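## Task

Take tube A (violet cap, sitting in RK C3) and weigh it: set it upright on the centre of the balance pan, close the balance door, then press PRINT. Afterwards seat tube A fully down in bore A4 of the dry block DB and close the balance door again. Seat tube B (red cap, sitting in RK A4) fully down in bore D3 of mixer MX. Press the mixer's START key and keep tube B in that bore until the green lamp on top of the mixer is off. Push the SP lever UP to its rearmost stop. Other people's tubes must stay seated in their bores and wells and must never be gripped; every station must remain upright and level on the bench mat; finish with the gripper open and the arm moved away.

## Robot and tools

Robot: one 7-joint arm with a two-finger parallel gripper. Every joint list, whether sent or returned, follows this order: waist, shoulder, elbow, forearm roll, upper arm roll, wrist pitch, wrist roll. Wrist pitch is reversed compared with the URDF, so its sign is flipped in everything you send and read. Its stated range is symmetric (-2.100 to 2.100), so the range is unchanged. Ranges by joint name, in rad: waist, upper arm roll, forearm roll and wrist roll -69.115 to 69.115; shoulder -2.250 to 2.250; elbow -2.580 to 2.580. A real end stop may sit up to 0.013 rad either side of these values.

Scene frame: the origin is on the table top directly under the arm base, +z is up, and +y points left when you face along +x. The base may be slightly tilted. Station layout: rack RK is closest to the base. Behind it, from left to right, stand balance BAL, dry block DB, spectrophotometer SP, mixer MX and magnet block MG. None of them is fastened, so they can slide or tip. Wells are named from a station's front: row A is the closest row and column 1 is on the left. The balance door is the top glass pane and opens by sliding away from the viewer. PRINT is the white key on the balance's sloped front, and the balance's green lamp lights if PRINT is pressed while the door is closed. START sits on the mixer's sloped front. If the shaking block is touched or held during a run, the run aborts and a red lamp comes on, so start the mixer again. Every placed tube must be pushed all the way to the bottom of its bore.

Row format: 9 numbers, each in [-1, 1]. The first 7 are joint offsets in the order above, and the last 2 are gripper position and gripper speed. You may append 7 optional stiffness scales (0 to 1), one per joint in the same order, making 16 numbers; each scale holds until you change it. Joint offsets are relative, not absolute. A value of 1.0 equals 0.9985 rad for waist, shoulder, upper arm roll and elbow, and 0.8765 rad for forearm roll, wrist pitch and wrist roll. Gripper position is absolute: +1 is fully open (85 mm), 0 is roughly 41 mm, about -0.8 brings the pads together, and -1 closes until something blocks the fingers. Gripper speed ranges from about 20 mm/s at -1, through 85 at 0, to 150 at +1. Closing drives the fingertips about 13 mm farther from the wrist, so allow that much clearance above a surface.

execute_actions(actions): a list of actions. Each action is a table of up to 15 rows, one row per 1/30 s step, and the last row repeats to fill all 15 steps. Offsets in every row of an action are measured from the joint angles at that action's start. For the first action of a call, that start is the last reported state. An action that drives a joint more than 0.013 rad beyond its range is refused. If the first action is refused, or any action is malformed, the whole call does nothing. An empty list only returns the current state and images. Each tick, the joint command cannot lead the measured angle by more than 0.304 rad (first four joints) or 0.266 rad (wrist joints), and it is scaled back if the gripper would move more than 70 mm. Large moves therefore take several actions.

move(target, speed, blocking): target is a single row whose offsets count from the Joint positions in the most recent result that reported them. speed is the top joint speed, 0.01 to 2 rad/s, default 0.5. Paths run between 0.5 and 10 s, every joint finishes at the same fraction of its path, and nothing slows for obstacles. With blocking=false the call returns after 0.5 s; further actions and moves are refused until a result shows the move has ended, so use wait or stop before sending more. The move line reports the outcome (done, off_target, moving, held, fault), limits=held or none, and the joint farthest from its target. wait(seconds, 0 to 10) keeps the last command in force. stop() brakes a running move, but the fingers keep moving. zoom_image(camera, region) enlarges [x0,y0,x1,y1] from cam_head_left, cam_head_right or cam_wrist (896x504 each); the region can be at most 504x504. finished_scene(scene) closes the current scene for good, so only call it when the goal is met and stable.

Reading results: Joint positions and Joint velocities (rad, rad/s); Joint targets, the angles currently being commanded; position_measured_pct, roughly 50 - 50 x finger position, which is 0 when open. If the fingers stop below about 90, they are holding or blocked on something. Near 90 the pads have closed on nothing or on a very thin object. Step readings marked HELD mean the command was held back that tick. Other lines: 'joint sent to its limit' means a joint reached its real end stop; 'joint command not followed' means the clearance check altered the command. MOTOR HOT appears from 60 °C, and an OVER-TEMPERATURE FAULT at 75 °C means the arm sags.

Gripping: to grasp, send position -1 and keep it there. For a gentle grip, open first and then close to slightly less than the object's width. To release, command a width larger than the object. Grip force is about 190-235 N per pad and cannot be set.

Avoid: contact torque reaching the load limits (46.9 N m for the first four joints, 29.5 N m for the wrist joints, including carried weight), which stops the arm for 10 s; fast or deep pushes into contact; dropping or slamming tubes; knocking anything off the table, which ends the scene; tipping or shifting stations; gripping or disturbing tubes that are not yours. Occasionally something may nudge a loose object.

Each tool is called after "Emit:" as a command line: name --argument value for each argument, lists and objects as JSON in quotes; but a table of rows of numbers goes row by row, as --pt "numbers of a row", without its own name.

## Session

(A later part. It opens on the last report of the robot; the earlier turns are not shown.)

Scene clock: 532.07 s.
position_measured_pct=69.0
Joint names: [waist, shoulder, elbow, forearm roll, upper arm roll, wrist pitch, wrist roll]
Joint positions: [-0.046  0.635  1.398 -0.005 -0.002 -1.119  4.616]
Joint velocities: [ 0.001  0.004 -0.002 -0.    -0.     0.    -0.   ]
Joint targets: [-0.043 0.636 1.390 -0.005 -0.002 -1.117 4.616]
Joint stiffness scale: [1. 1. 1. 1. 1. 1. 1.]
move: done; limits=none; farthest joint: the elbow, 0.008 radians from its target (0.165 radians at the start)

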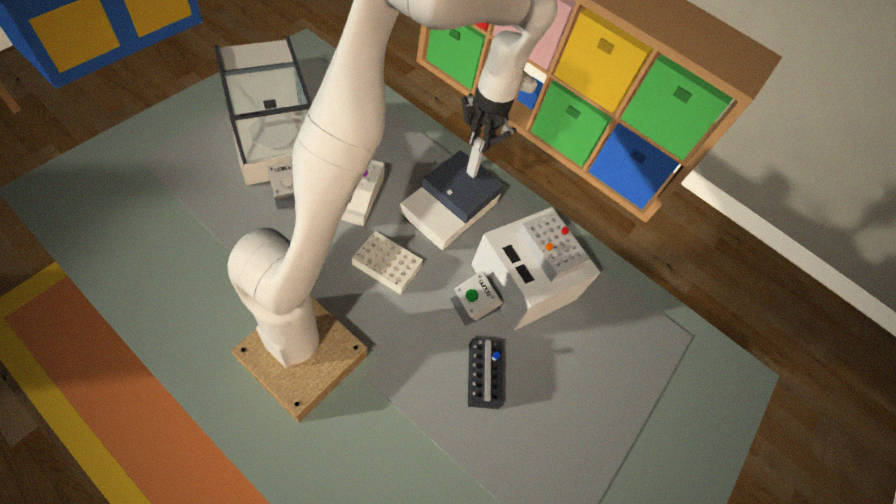

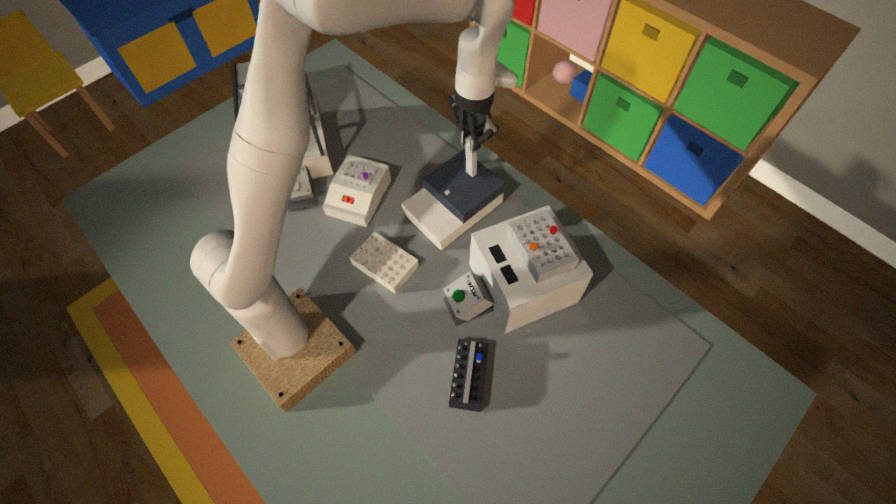

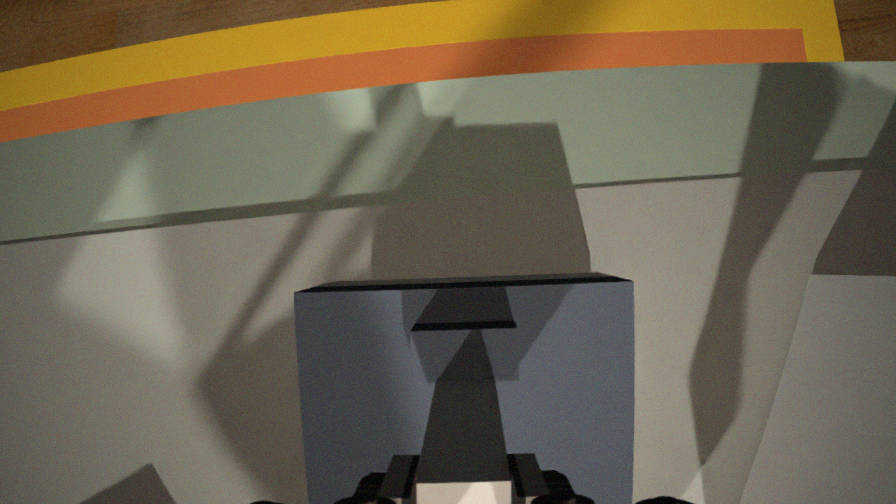

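Emit:
move --target '[0,0,0,0,0,0,0,0.1,0]'

Emit:
move --target '[0,-0.12,0.02,0,0,-0.114,0,0.1,0]' --speed 0.2

Emit:
zoom_image --camera "cam_head_left" --region '[380,80,560,260]'

Scene clock: 535.80 s.
position_measured_pct=45.2
Joint names: [waist, shoulder, elbow, forearm roll, upper arm roll, wrist pitch, wrist roll]
Joint positions: [-0.046  0.633  1.397 -0.005 -0.002 -1.119  4.616]
Joint velocities: [ 0.001 -0.    -0.    -0.    -0.     0.001 -0.   ]
Joint targets: [-0.046 0.635 1.398 -0.005 -0.002 -1.119 4.616]
Joint stiffness scale: [1. 1. 1. 1. 1. 1. 1.]
move: done; limits=none; farthest joint: the shoulder, 0.002 radians from its target (0.000 radians at the start)

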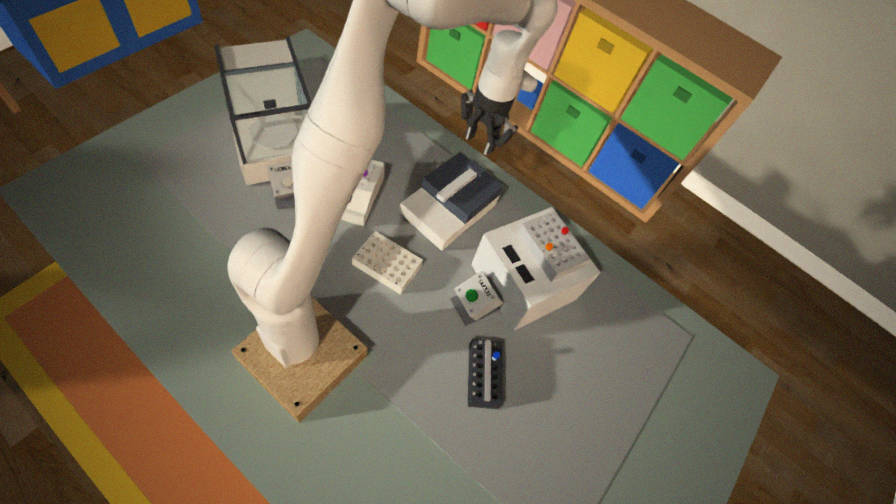

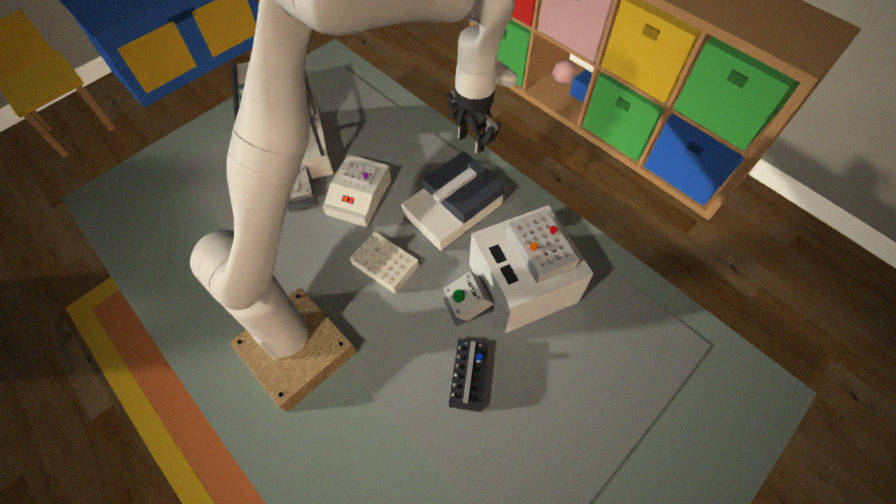

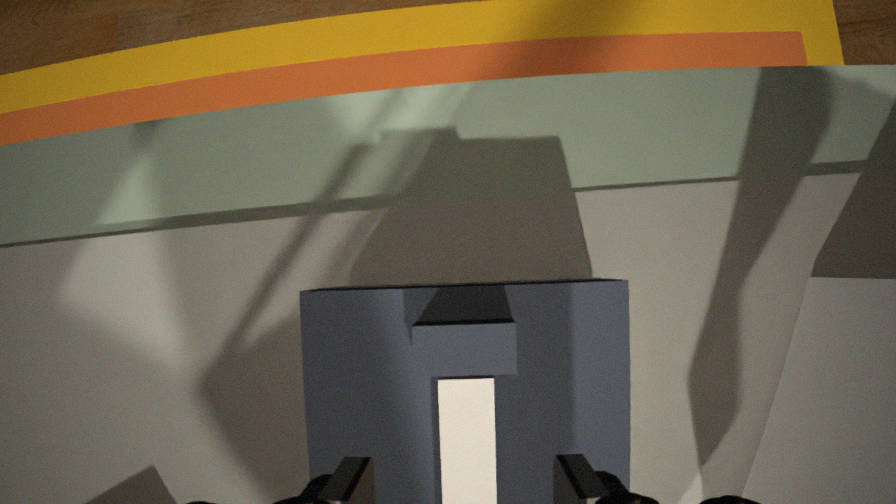

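Scene clock: 536.90 s.
position_measured_pct=45.2
Joint names: [waist, shoulder, elbow, forearm roll, upper arm roll, wrist pitch, wrist roll]
Joint positions: [-0.046  0.516  1.412 -0.005 -0.002 -1.214  4.616]
Joint velocities: [-0.001 -0.003  0.     0.    -0.    -0.    -0.001]
Joint targets: [-0.046 0.513 1.417 -0.005 -0.002 -1.219 4.616]
Joint stiffness scale: [1. 1. 1. 1. 1. 1. 1.]
move: done; limits=none; farthest joint: the elbow, 0.005 radians from its target (0.020 radians at the start)

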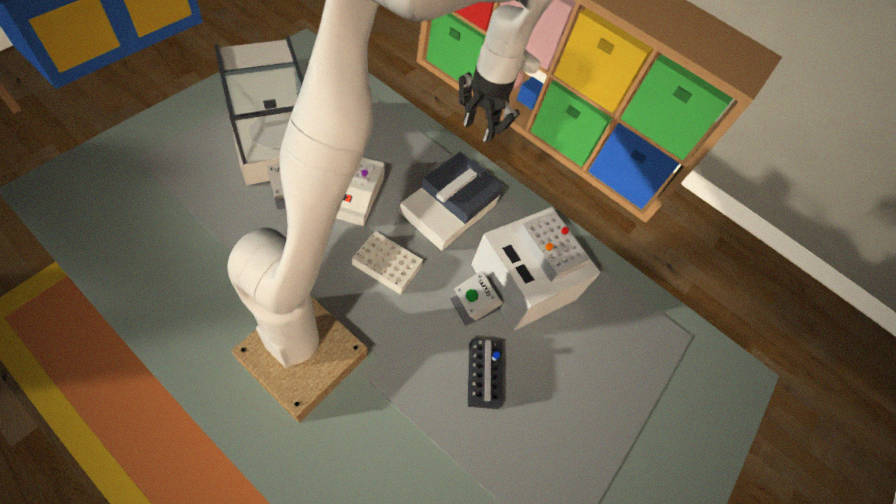

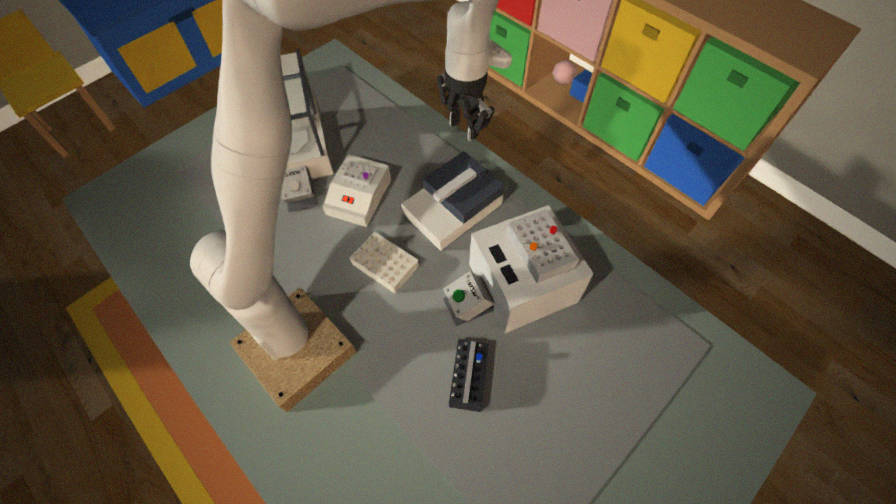

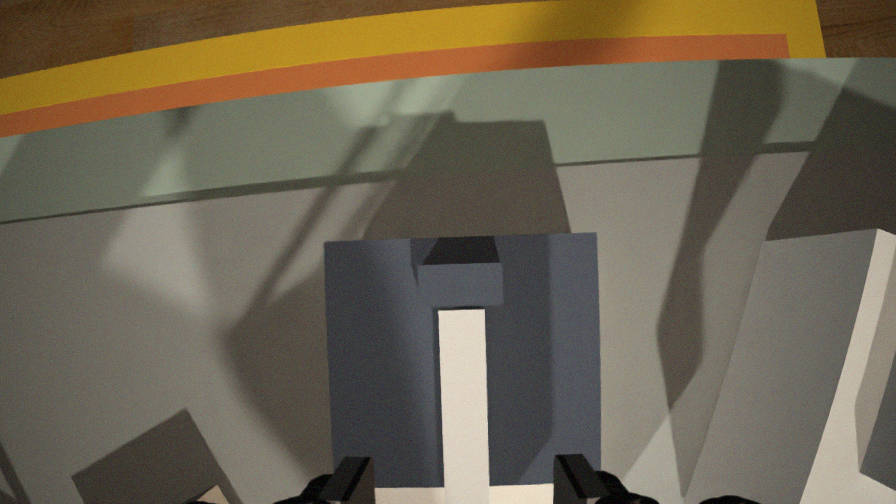

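Region (380, 80, 560, 260) of cam_head_left's 896x504 image, scaled by 2.800, with more detail than that image has.

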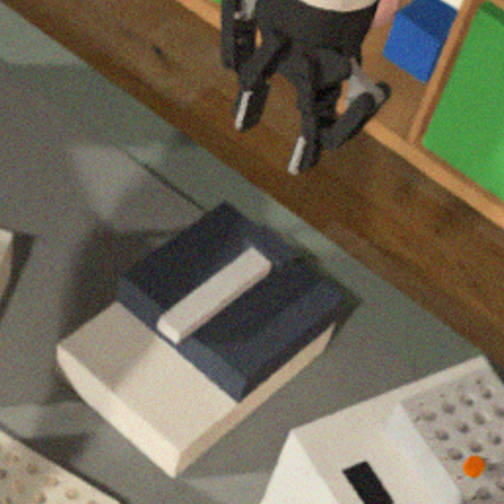

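Emit:
move --target '[-0.021,0.041,0.421,0,0,0.524,0,0.1,0]' --speed 0.4

Emit:
move --target '[0,0.082,0.041,0,0,0.137,0,0.1,0]' --speed 0.1

Emit:
move --target '[0,0,0,0,0,0,0,-0.4,0]'

Scene clock: 546.47 s.
position_measured_pct=45.2
Joint names: [waist, shoulder, elbow, forearm roll, upper arm roll, wrist pitch, wrist roll]
Joint positions: [-0.064  0.554  1.828 -0.005 -0.002 -0.76   4.616]
Joint velocities: [ 0.001  0.002  0.001 -0.001 -0.001  0.001  0.001]
Joint targets: [-0.067 0.556 1.833 -0.005 -0.002 -0.755 4.616]
Joint stiffness scale: [1. 1. 1. 1. 1. 1. 1.]
move: done; limits=none; farthest joint: the elbow, 0.005 radians from its target (0.420 radians at the start)

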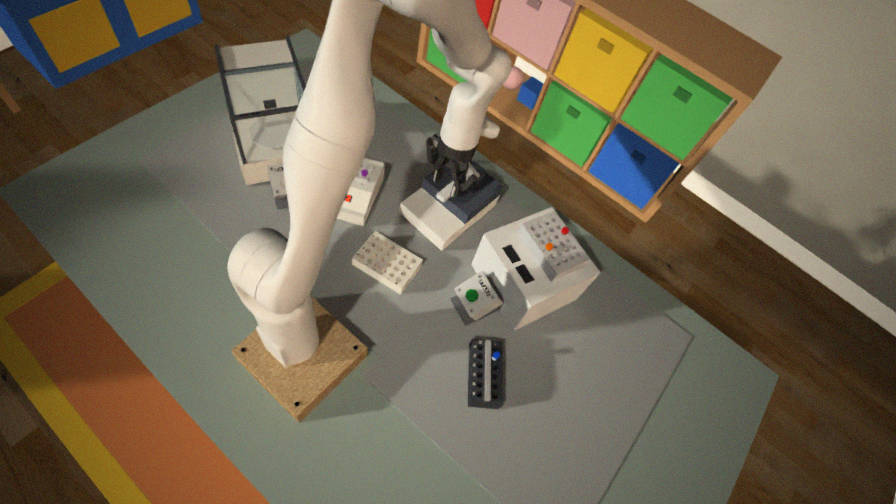

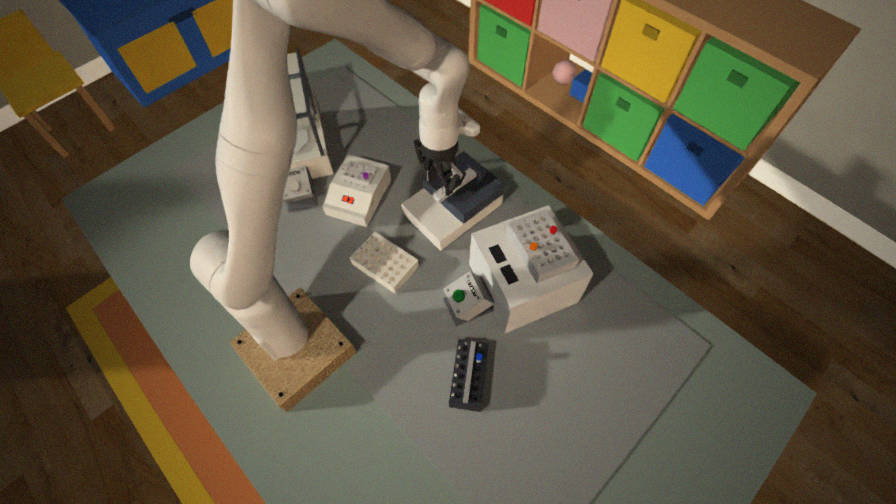

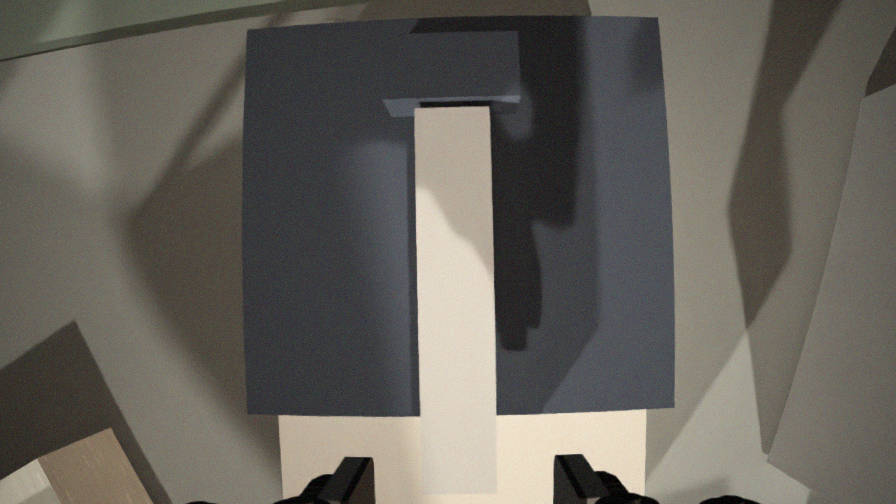

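Scene clock: 548.07 s.
position_measured_pct=45.2
Joint names: [waist, shoulder, elbow, forearm roll, upper arm roll, wrist pitch, wrist roll]
Joint positions: [-0.064  0.634  1.864 -0.005 -0.002 -0.645  4.616]
Joint velocities: [-0.001  0.003 -0.     0.001  0.    -0.     0.001]
Joint targets: [-0.064 0.636 1.869 -0.005 -0.002 -0.640 4.616]
Joint stiffness scale: [1. 1. 1. 1. 1. 1. 1.]
move: done; limits=none; farthest joint: the elbow, 0.005 radians from its target (0.041 radians at the start)

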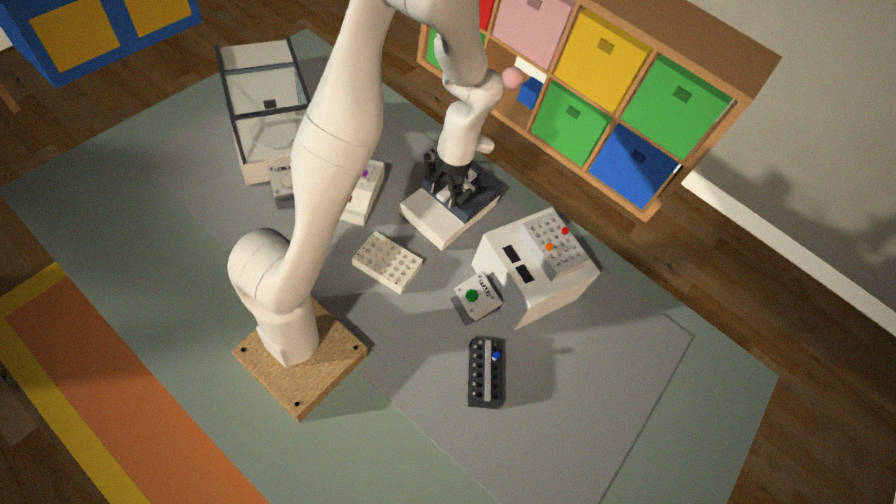

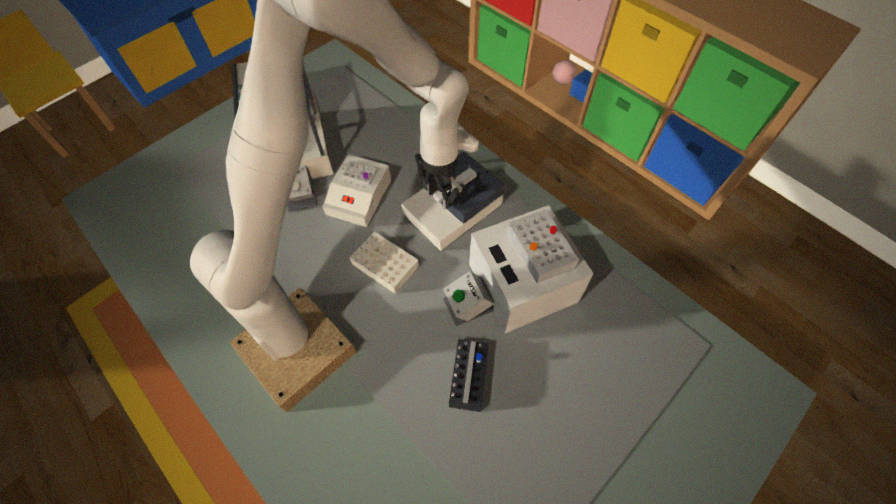

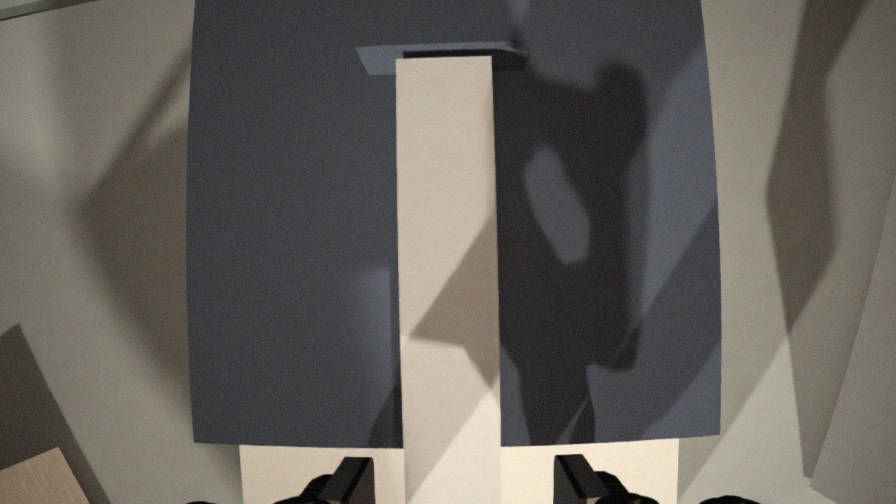

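Scene clock: 548.63 s.
position_measured_pct=68.7
Joint names: [waist, shoulder, elbow, forearm roll, upper arm roll, wrist pitch, wrist roll]
Joint positions: [-0.065  0.634  1.864 -0.005 -0.004 -0.645  4.616]
Joint velocities: [ 0.001  0.001 -0.     0.     0.001 -0.    -0.   ]
Joint targets: [-0.064 0.634 1.864 -0.005 -0.002 -0.645 4.616]
Joint stiffness scale: [1. 1. 1. 1. 1. 1. 1.]
move: done; limits=none; farthest joint: the upper arm roll, 0.002 radians from its target (0.000 radians at the start)

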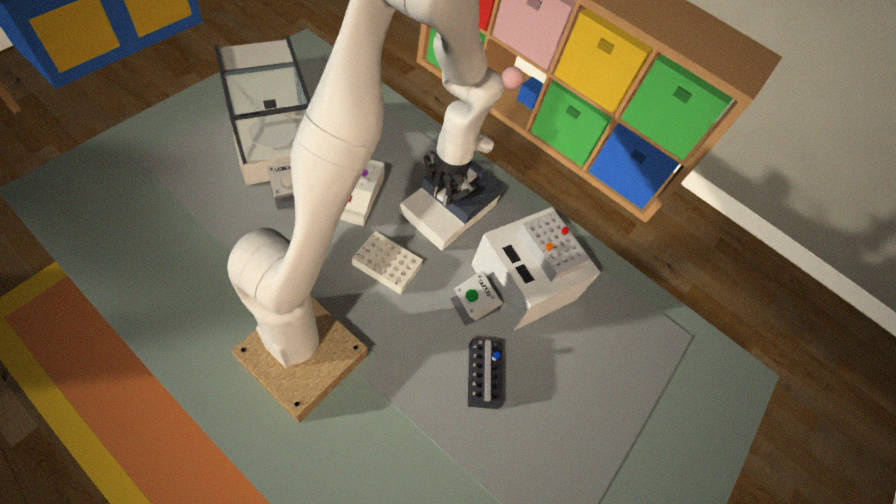

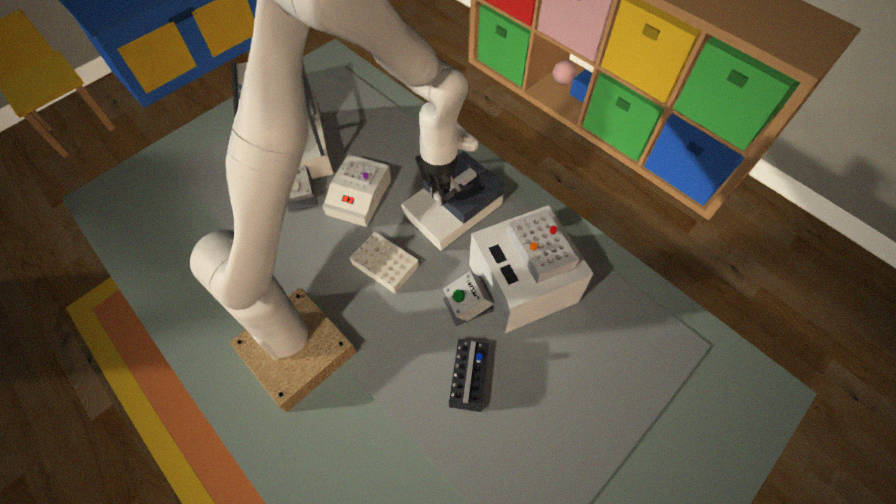

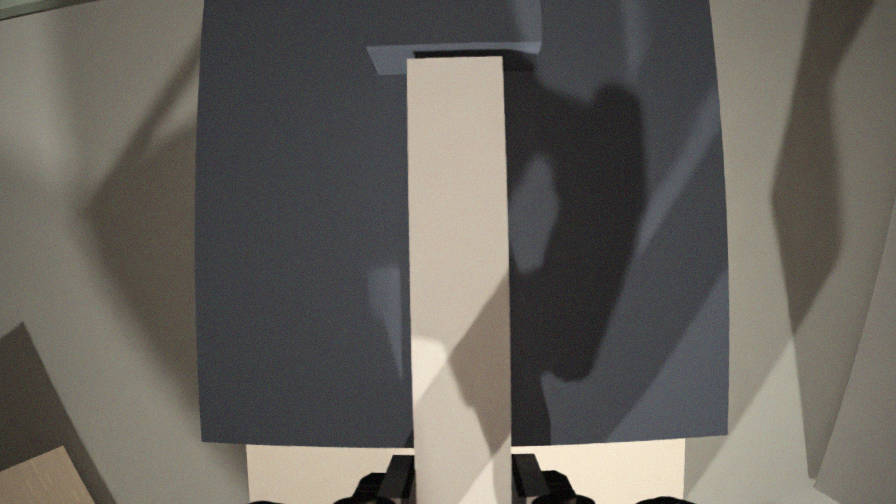

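Emit:
move --target '[0.003,-0.069,-0.082,0,0,-0.165,0,-0.4,0]' --speed 0.07

Emit:
move --target '[0.005,-0.008,-0.145,0,0,-0.17,0,-0.4,0]' --speed 0.07

Scene clock: 558.13 s.
position_measured_pct=68.7
Joint names: [waist, shoulder, elbow, forearm roll, upper arm roll, wrist pitch, wrist roll]
Joint positions: [-0.064  0.569  1.789 -0.005 -0.004 -0.787  4.616]
Joint velocities: [ 0.001 -0.003 -0.    -0.001  0.     0.     0.   ]
Joint targets: [-0.062 0.565 1.782 -0.005 -0.004 -0.790 4.616]
Joint stiffness scale: [1. 1. 1. 1. 1. 1. 1.]
move: done; limits=none; farthest joint: the elbow, 0.007 radians from its target (0.082 radians at the start)

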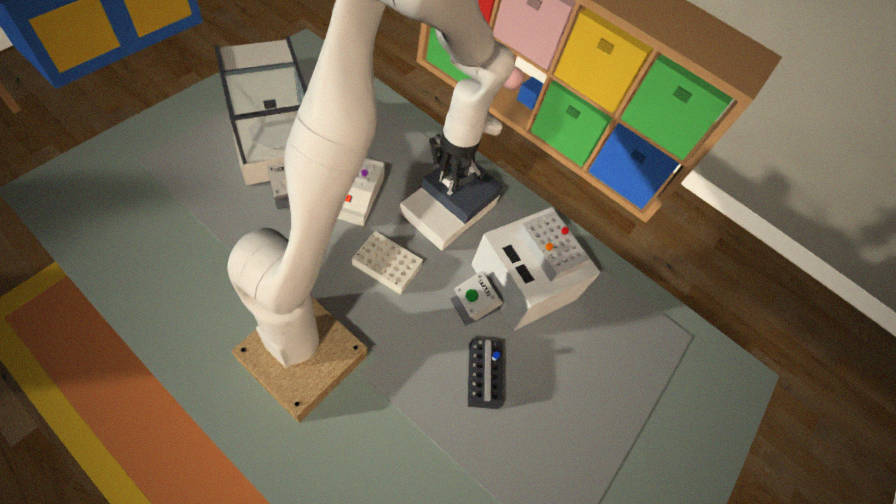

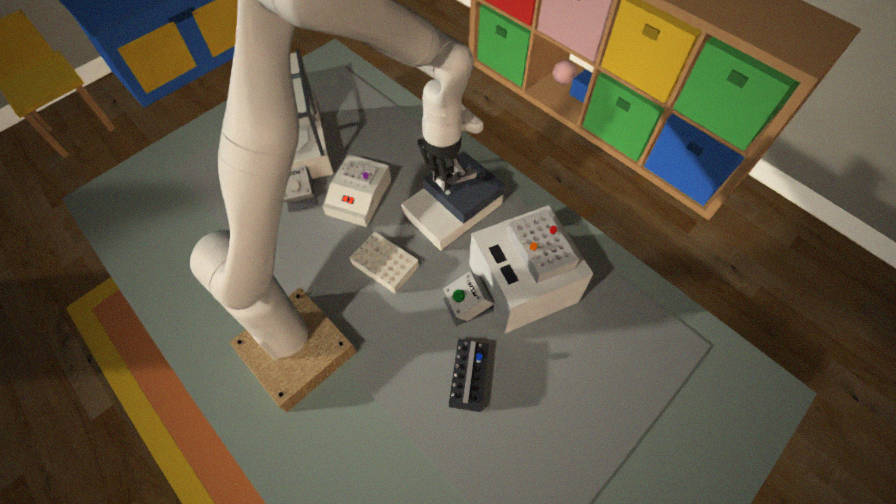

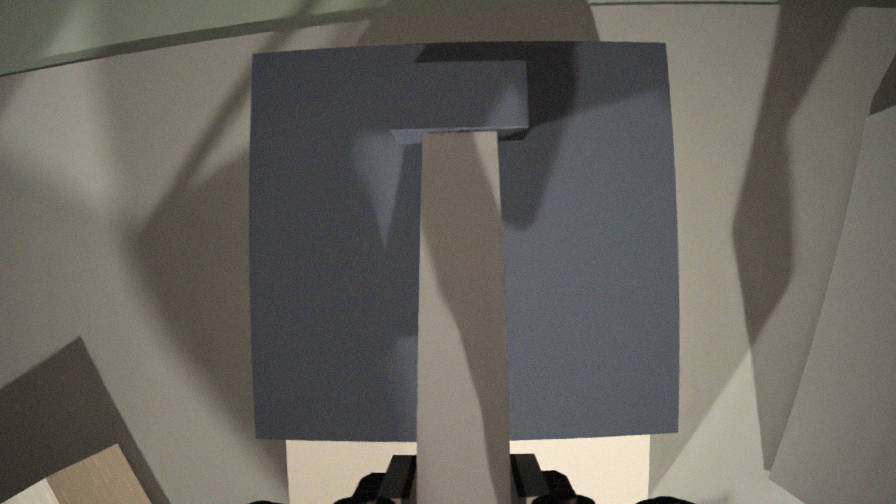

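Scene clock: 560.60 s.
position_measured_pct=68.7
Joint names: [waist, shoulder, elbow, forearm roll, upper arm roll, wrist pitch, wrist roll]
Joint positions: [-0.058  0.566  1.652 -0.005 -0.004 -0.934  4.616]
Joint velocities: [-0.    -0.    -0.001 -0.    -0.001 -0.     0.   ]
Joint targets: [-0.059 0.561 1.645 -0.005 -0.004 -0.937 4.616]
Joint stiffness scale: [1. 1. 1. 1. 1. 1. 1.]
move: done; limits=none; farthest joint: the elbow, 0.008 radians from its target (0.145 radians at the start)

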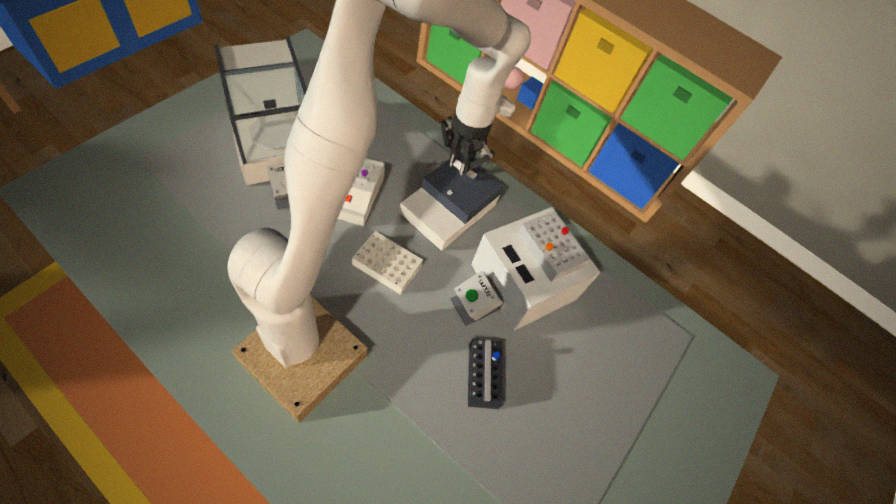

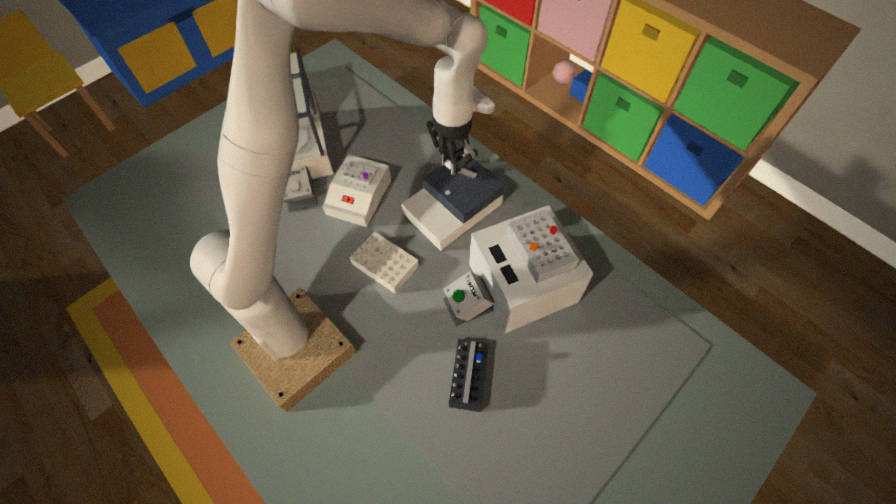

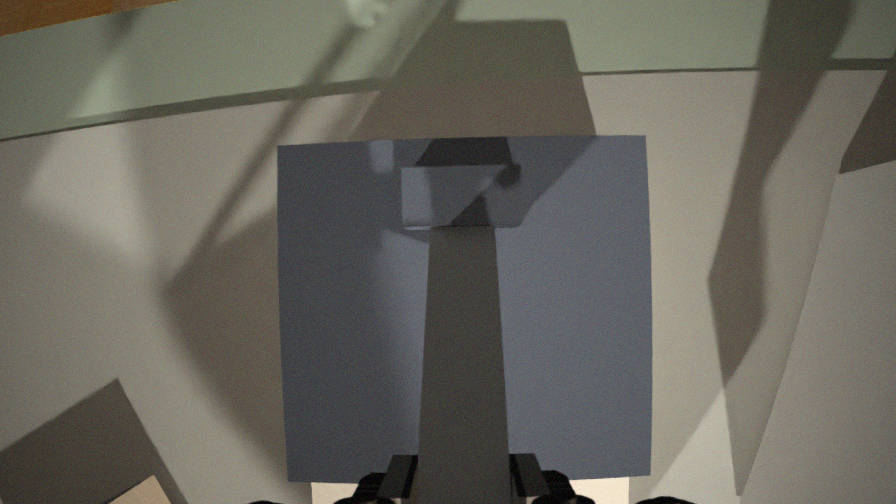

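Emit:
move --target '[0.006,0.042,-0.167,0,0,-0.12,0,-0.4,0]' --speed 0.07

Scene clock: 565.27 s.
position_measured_pct=68.7
Joint names: [waist, shoulder, elbow, forearm roll, upper arm roll, wrist pitch, wrist roll]
Joint positions: [-0.05   0.608  1.494 -0.005 -0.003 -1.039  4.616]
Joint velocities: [-0.     0.001 -0.001 -0.     0.    -0.001 -0.   ]
Joint targets: [-0.052 0.608 1.486 -0.005 -0.004 -1.039 4.616]
Joint stiffness scale: [1. 1. 1. 1. 1. 1. 1.]
move: done; limits=none; farthest joint: the elbow, 0.009 radians from its target (0.167 radians at the start)

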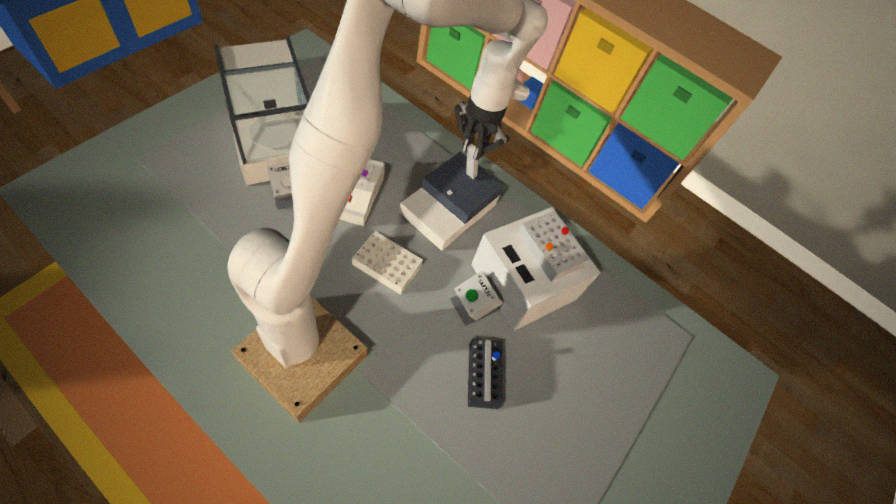

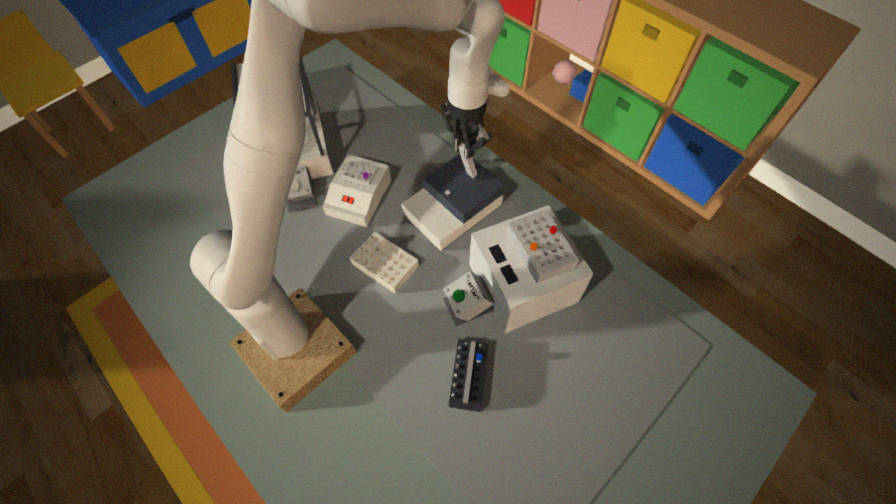

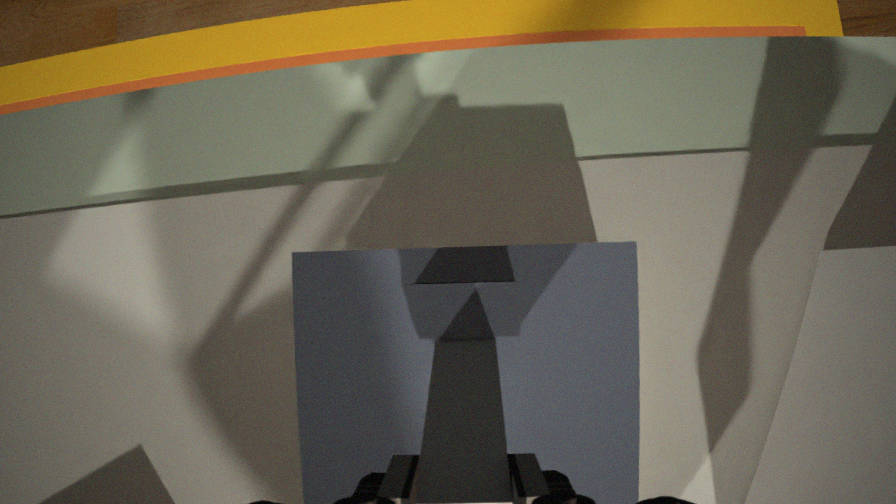

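Emit:
move --target '[0.004,0.07,-0.146,0,0,-0.085,0,-0.4,0]' --speed 0.05

Scene clock: 570.67 s.
position_measured_pct=68.7
Joint names: [waist, shoulder, elbow, forearm roll, upper arm roll, wrist pitch, wrist roll]
Joint positions: [-0.045  0.675  1.355 -0.004 -0.002 -1.114  4.616]
Joint velocities: [-0.001  0.002 -0.002 -0.001  0.     0.     0.   ]
Joint targets: [-0.046 0.678 1.348 -0.005 -0.003 -1.113 4.616]
Joint stiffness scale: [1. 1. 1. 1. 1. 1. 1.]
move: done; limits=none; farthest joint: the elbow, 0.007 radians from its target (0.146 radians at the start)

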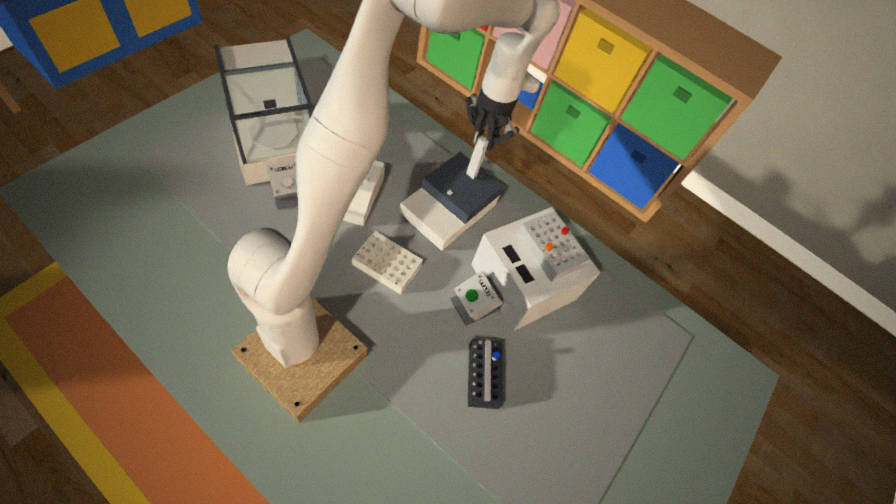

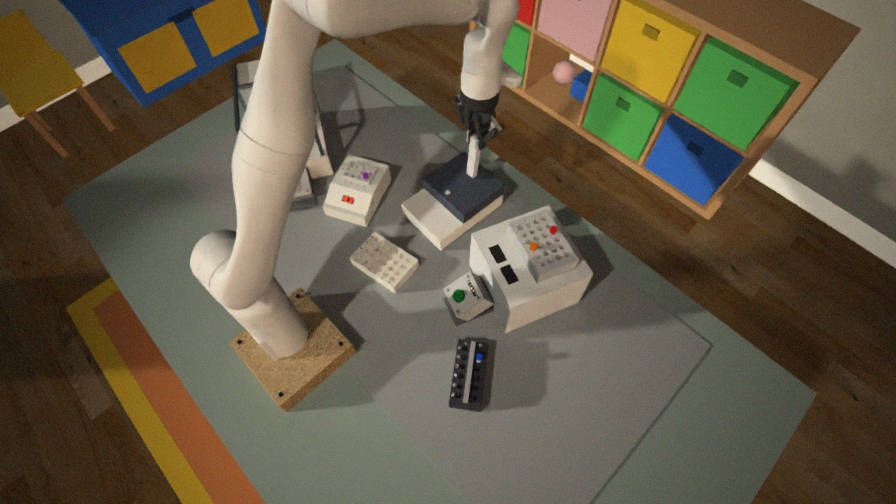

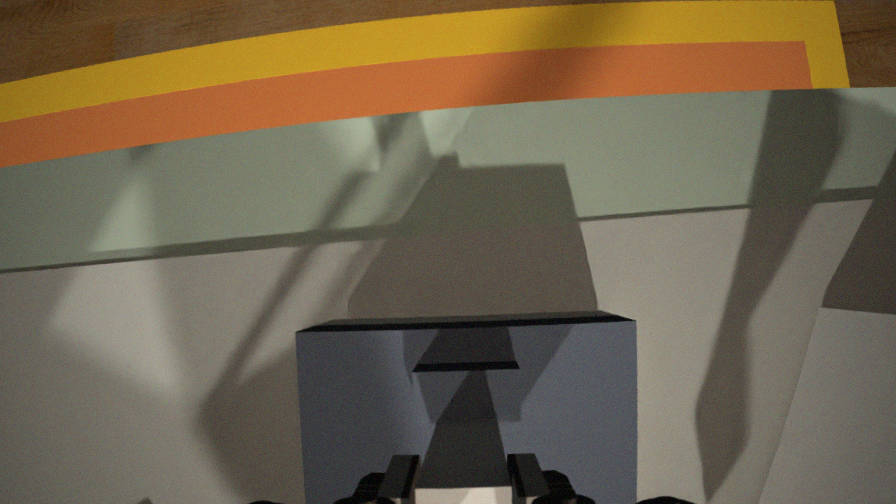

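Emit:
move --target '[0.003,0.053,-0.096,0,0,-0.043,0,-0.4,0]' --speed 0.04

Scene clock: 576.33 s.
position_measured_pct=68.7
Joint names: [waist, shoulder, elbow, forearm roll, upper arm roll, wrist pitch, wrist roll]
Joint positions: [-0.041  0.721  1.268 -0.004 -0.002 -1.161  4.616]
Joint velocities: [-0.001  0.001 -0.001  0.    -0.001 -0.003 -0.001]
Joint targets: [-0.042 0.727 1.259 -0.004 -0.002 -1.151 4.616]
Joint stiffness scale: [1. 1. 1. 1. 1. 1. 1.]
move: done; limits=none; farthest joint: the elbow, 0.009 radians from its target (0.096 radians at the start)

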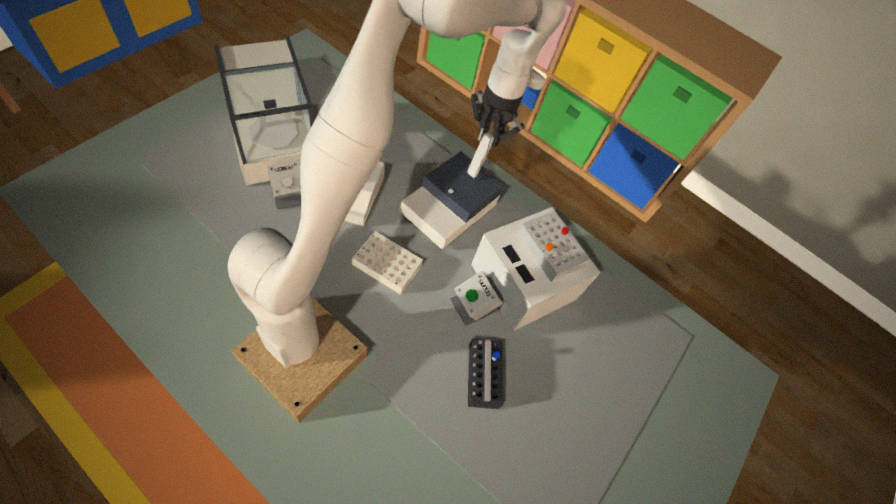

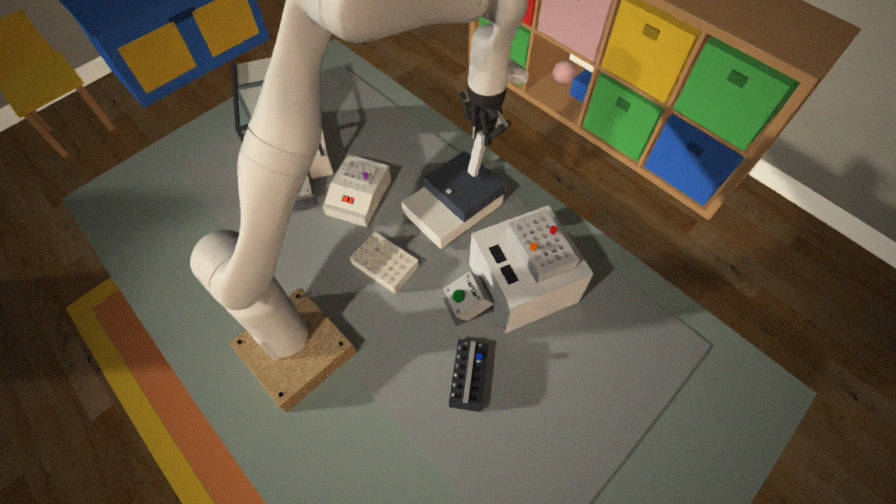

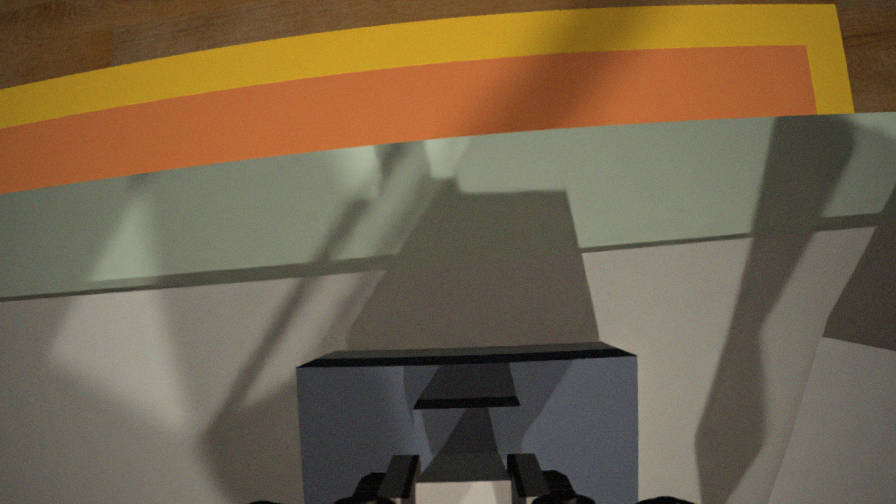

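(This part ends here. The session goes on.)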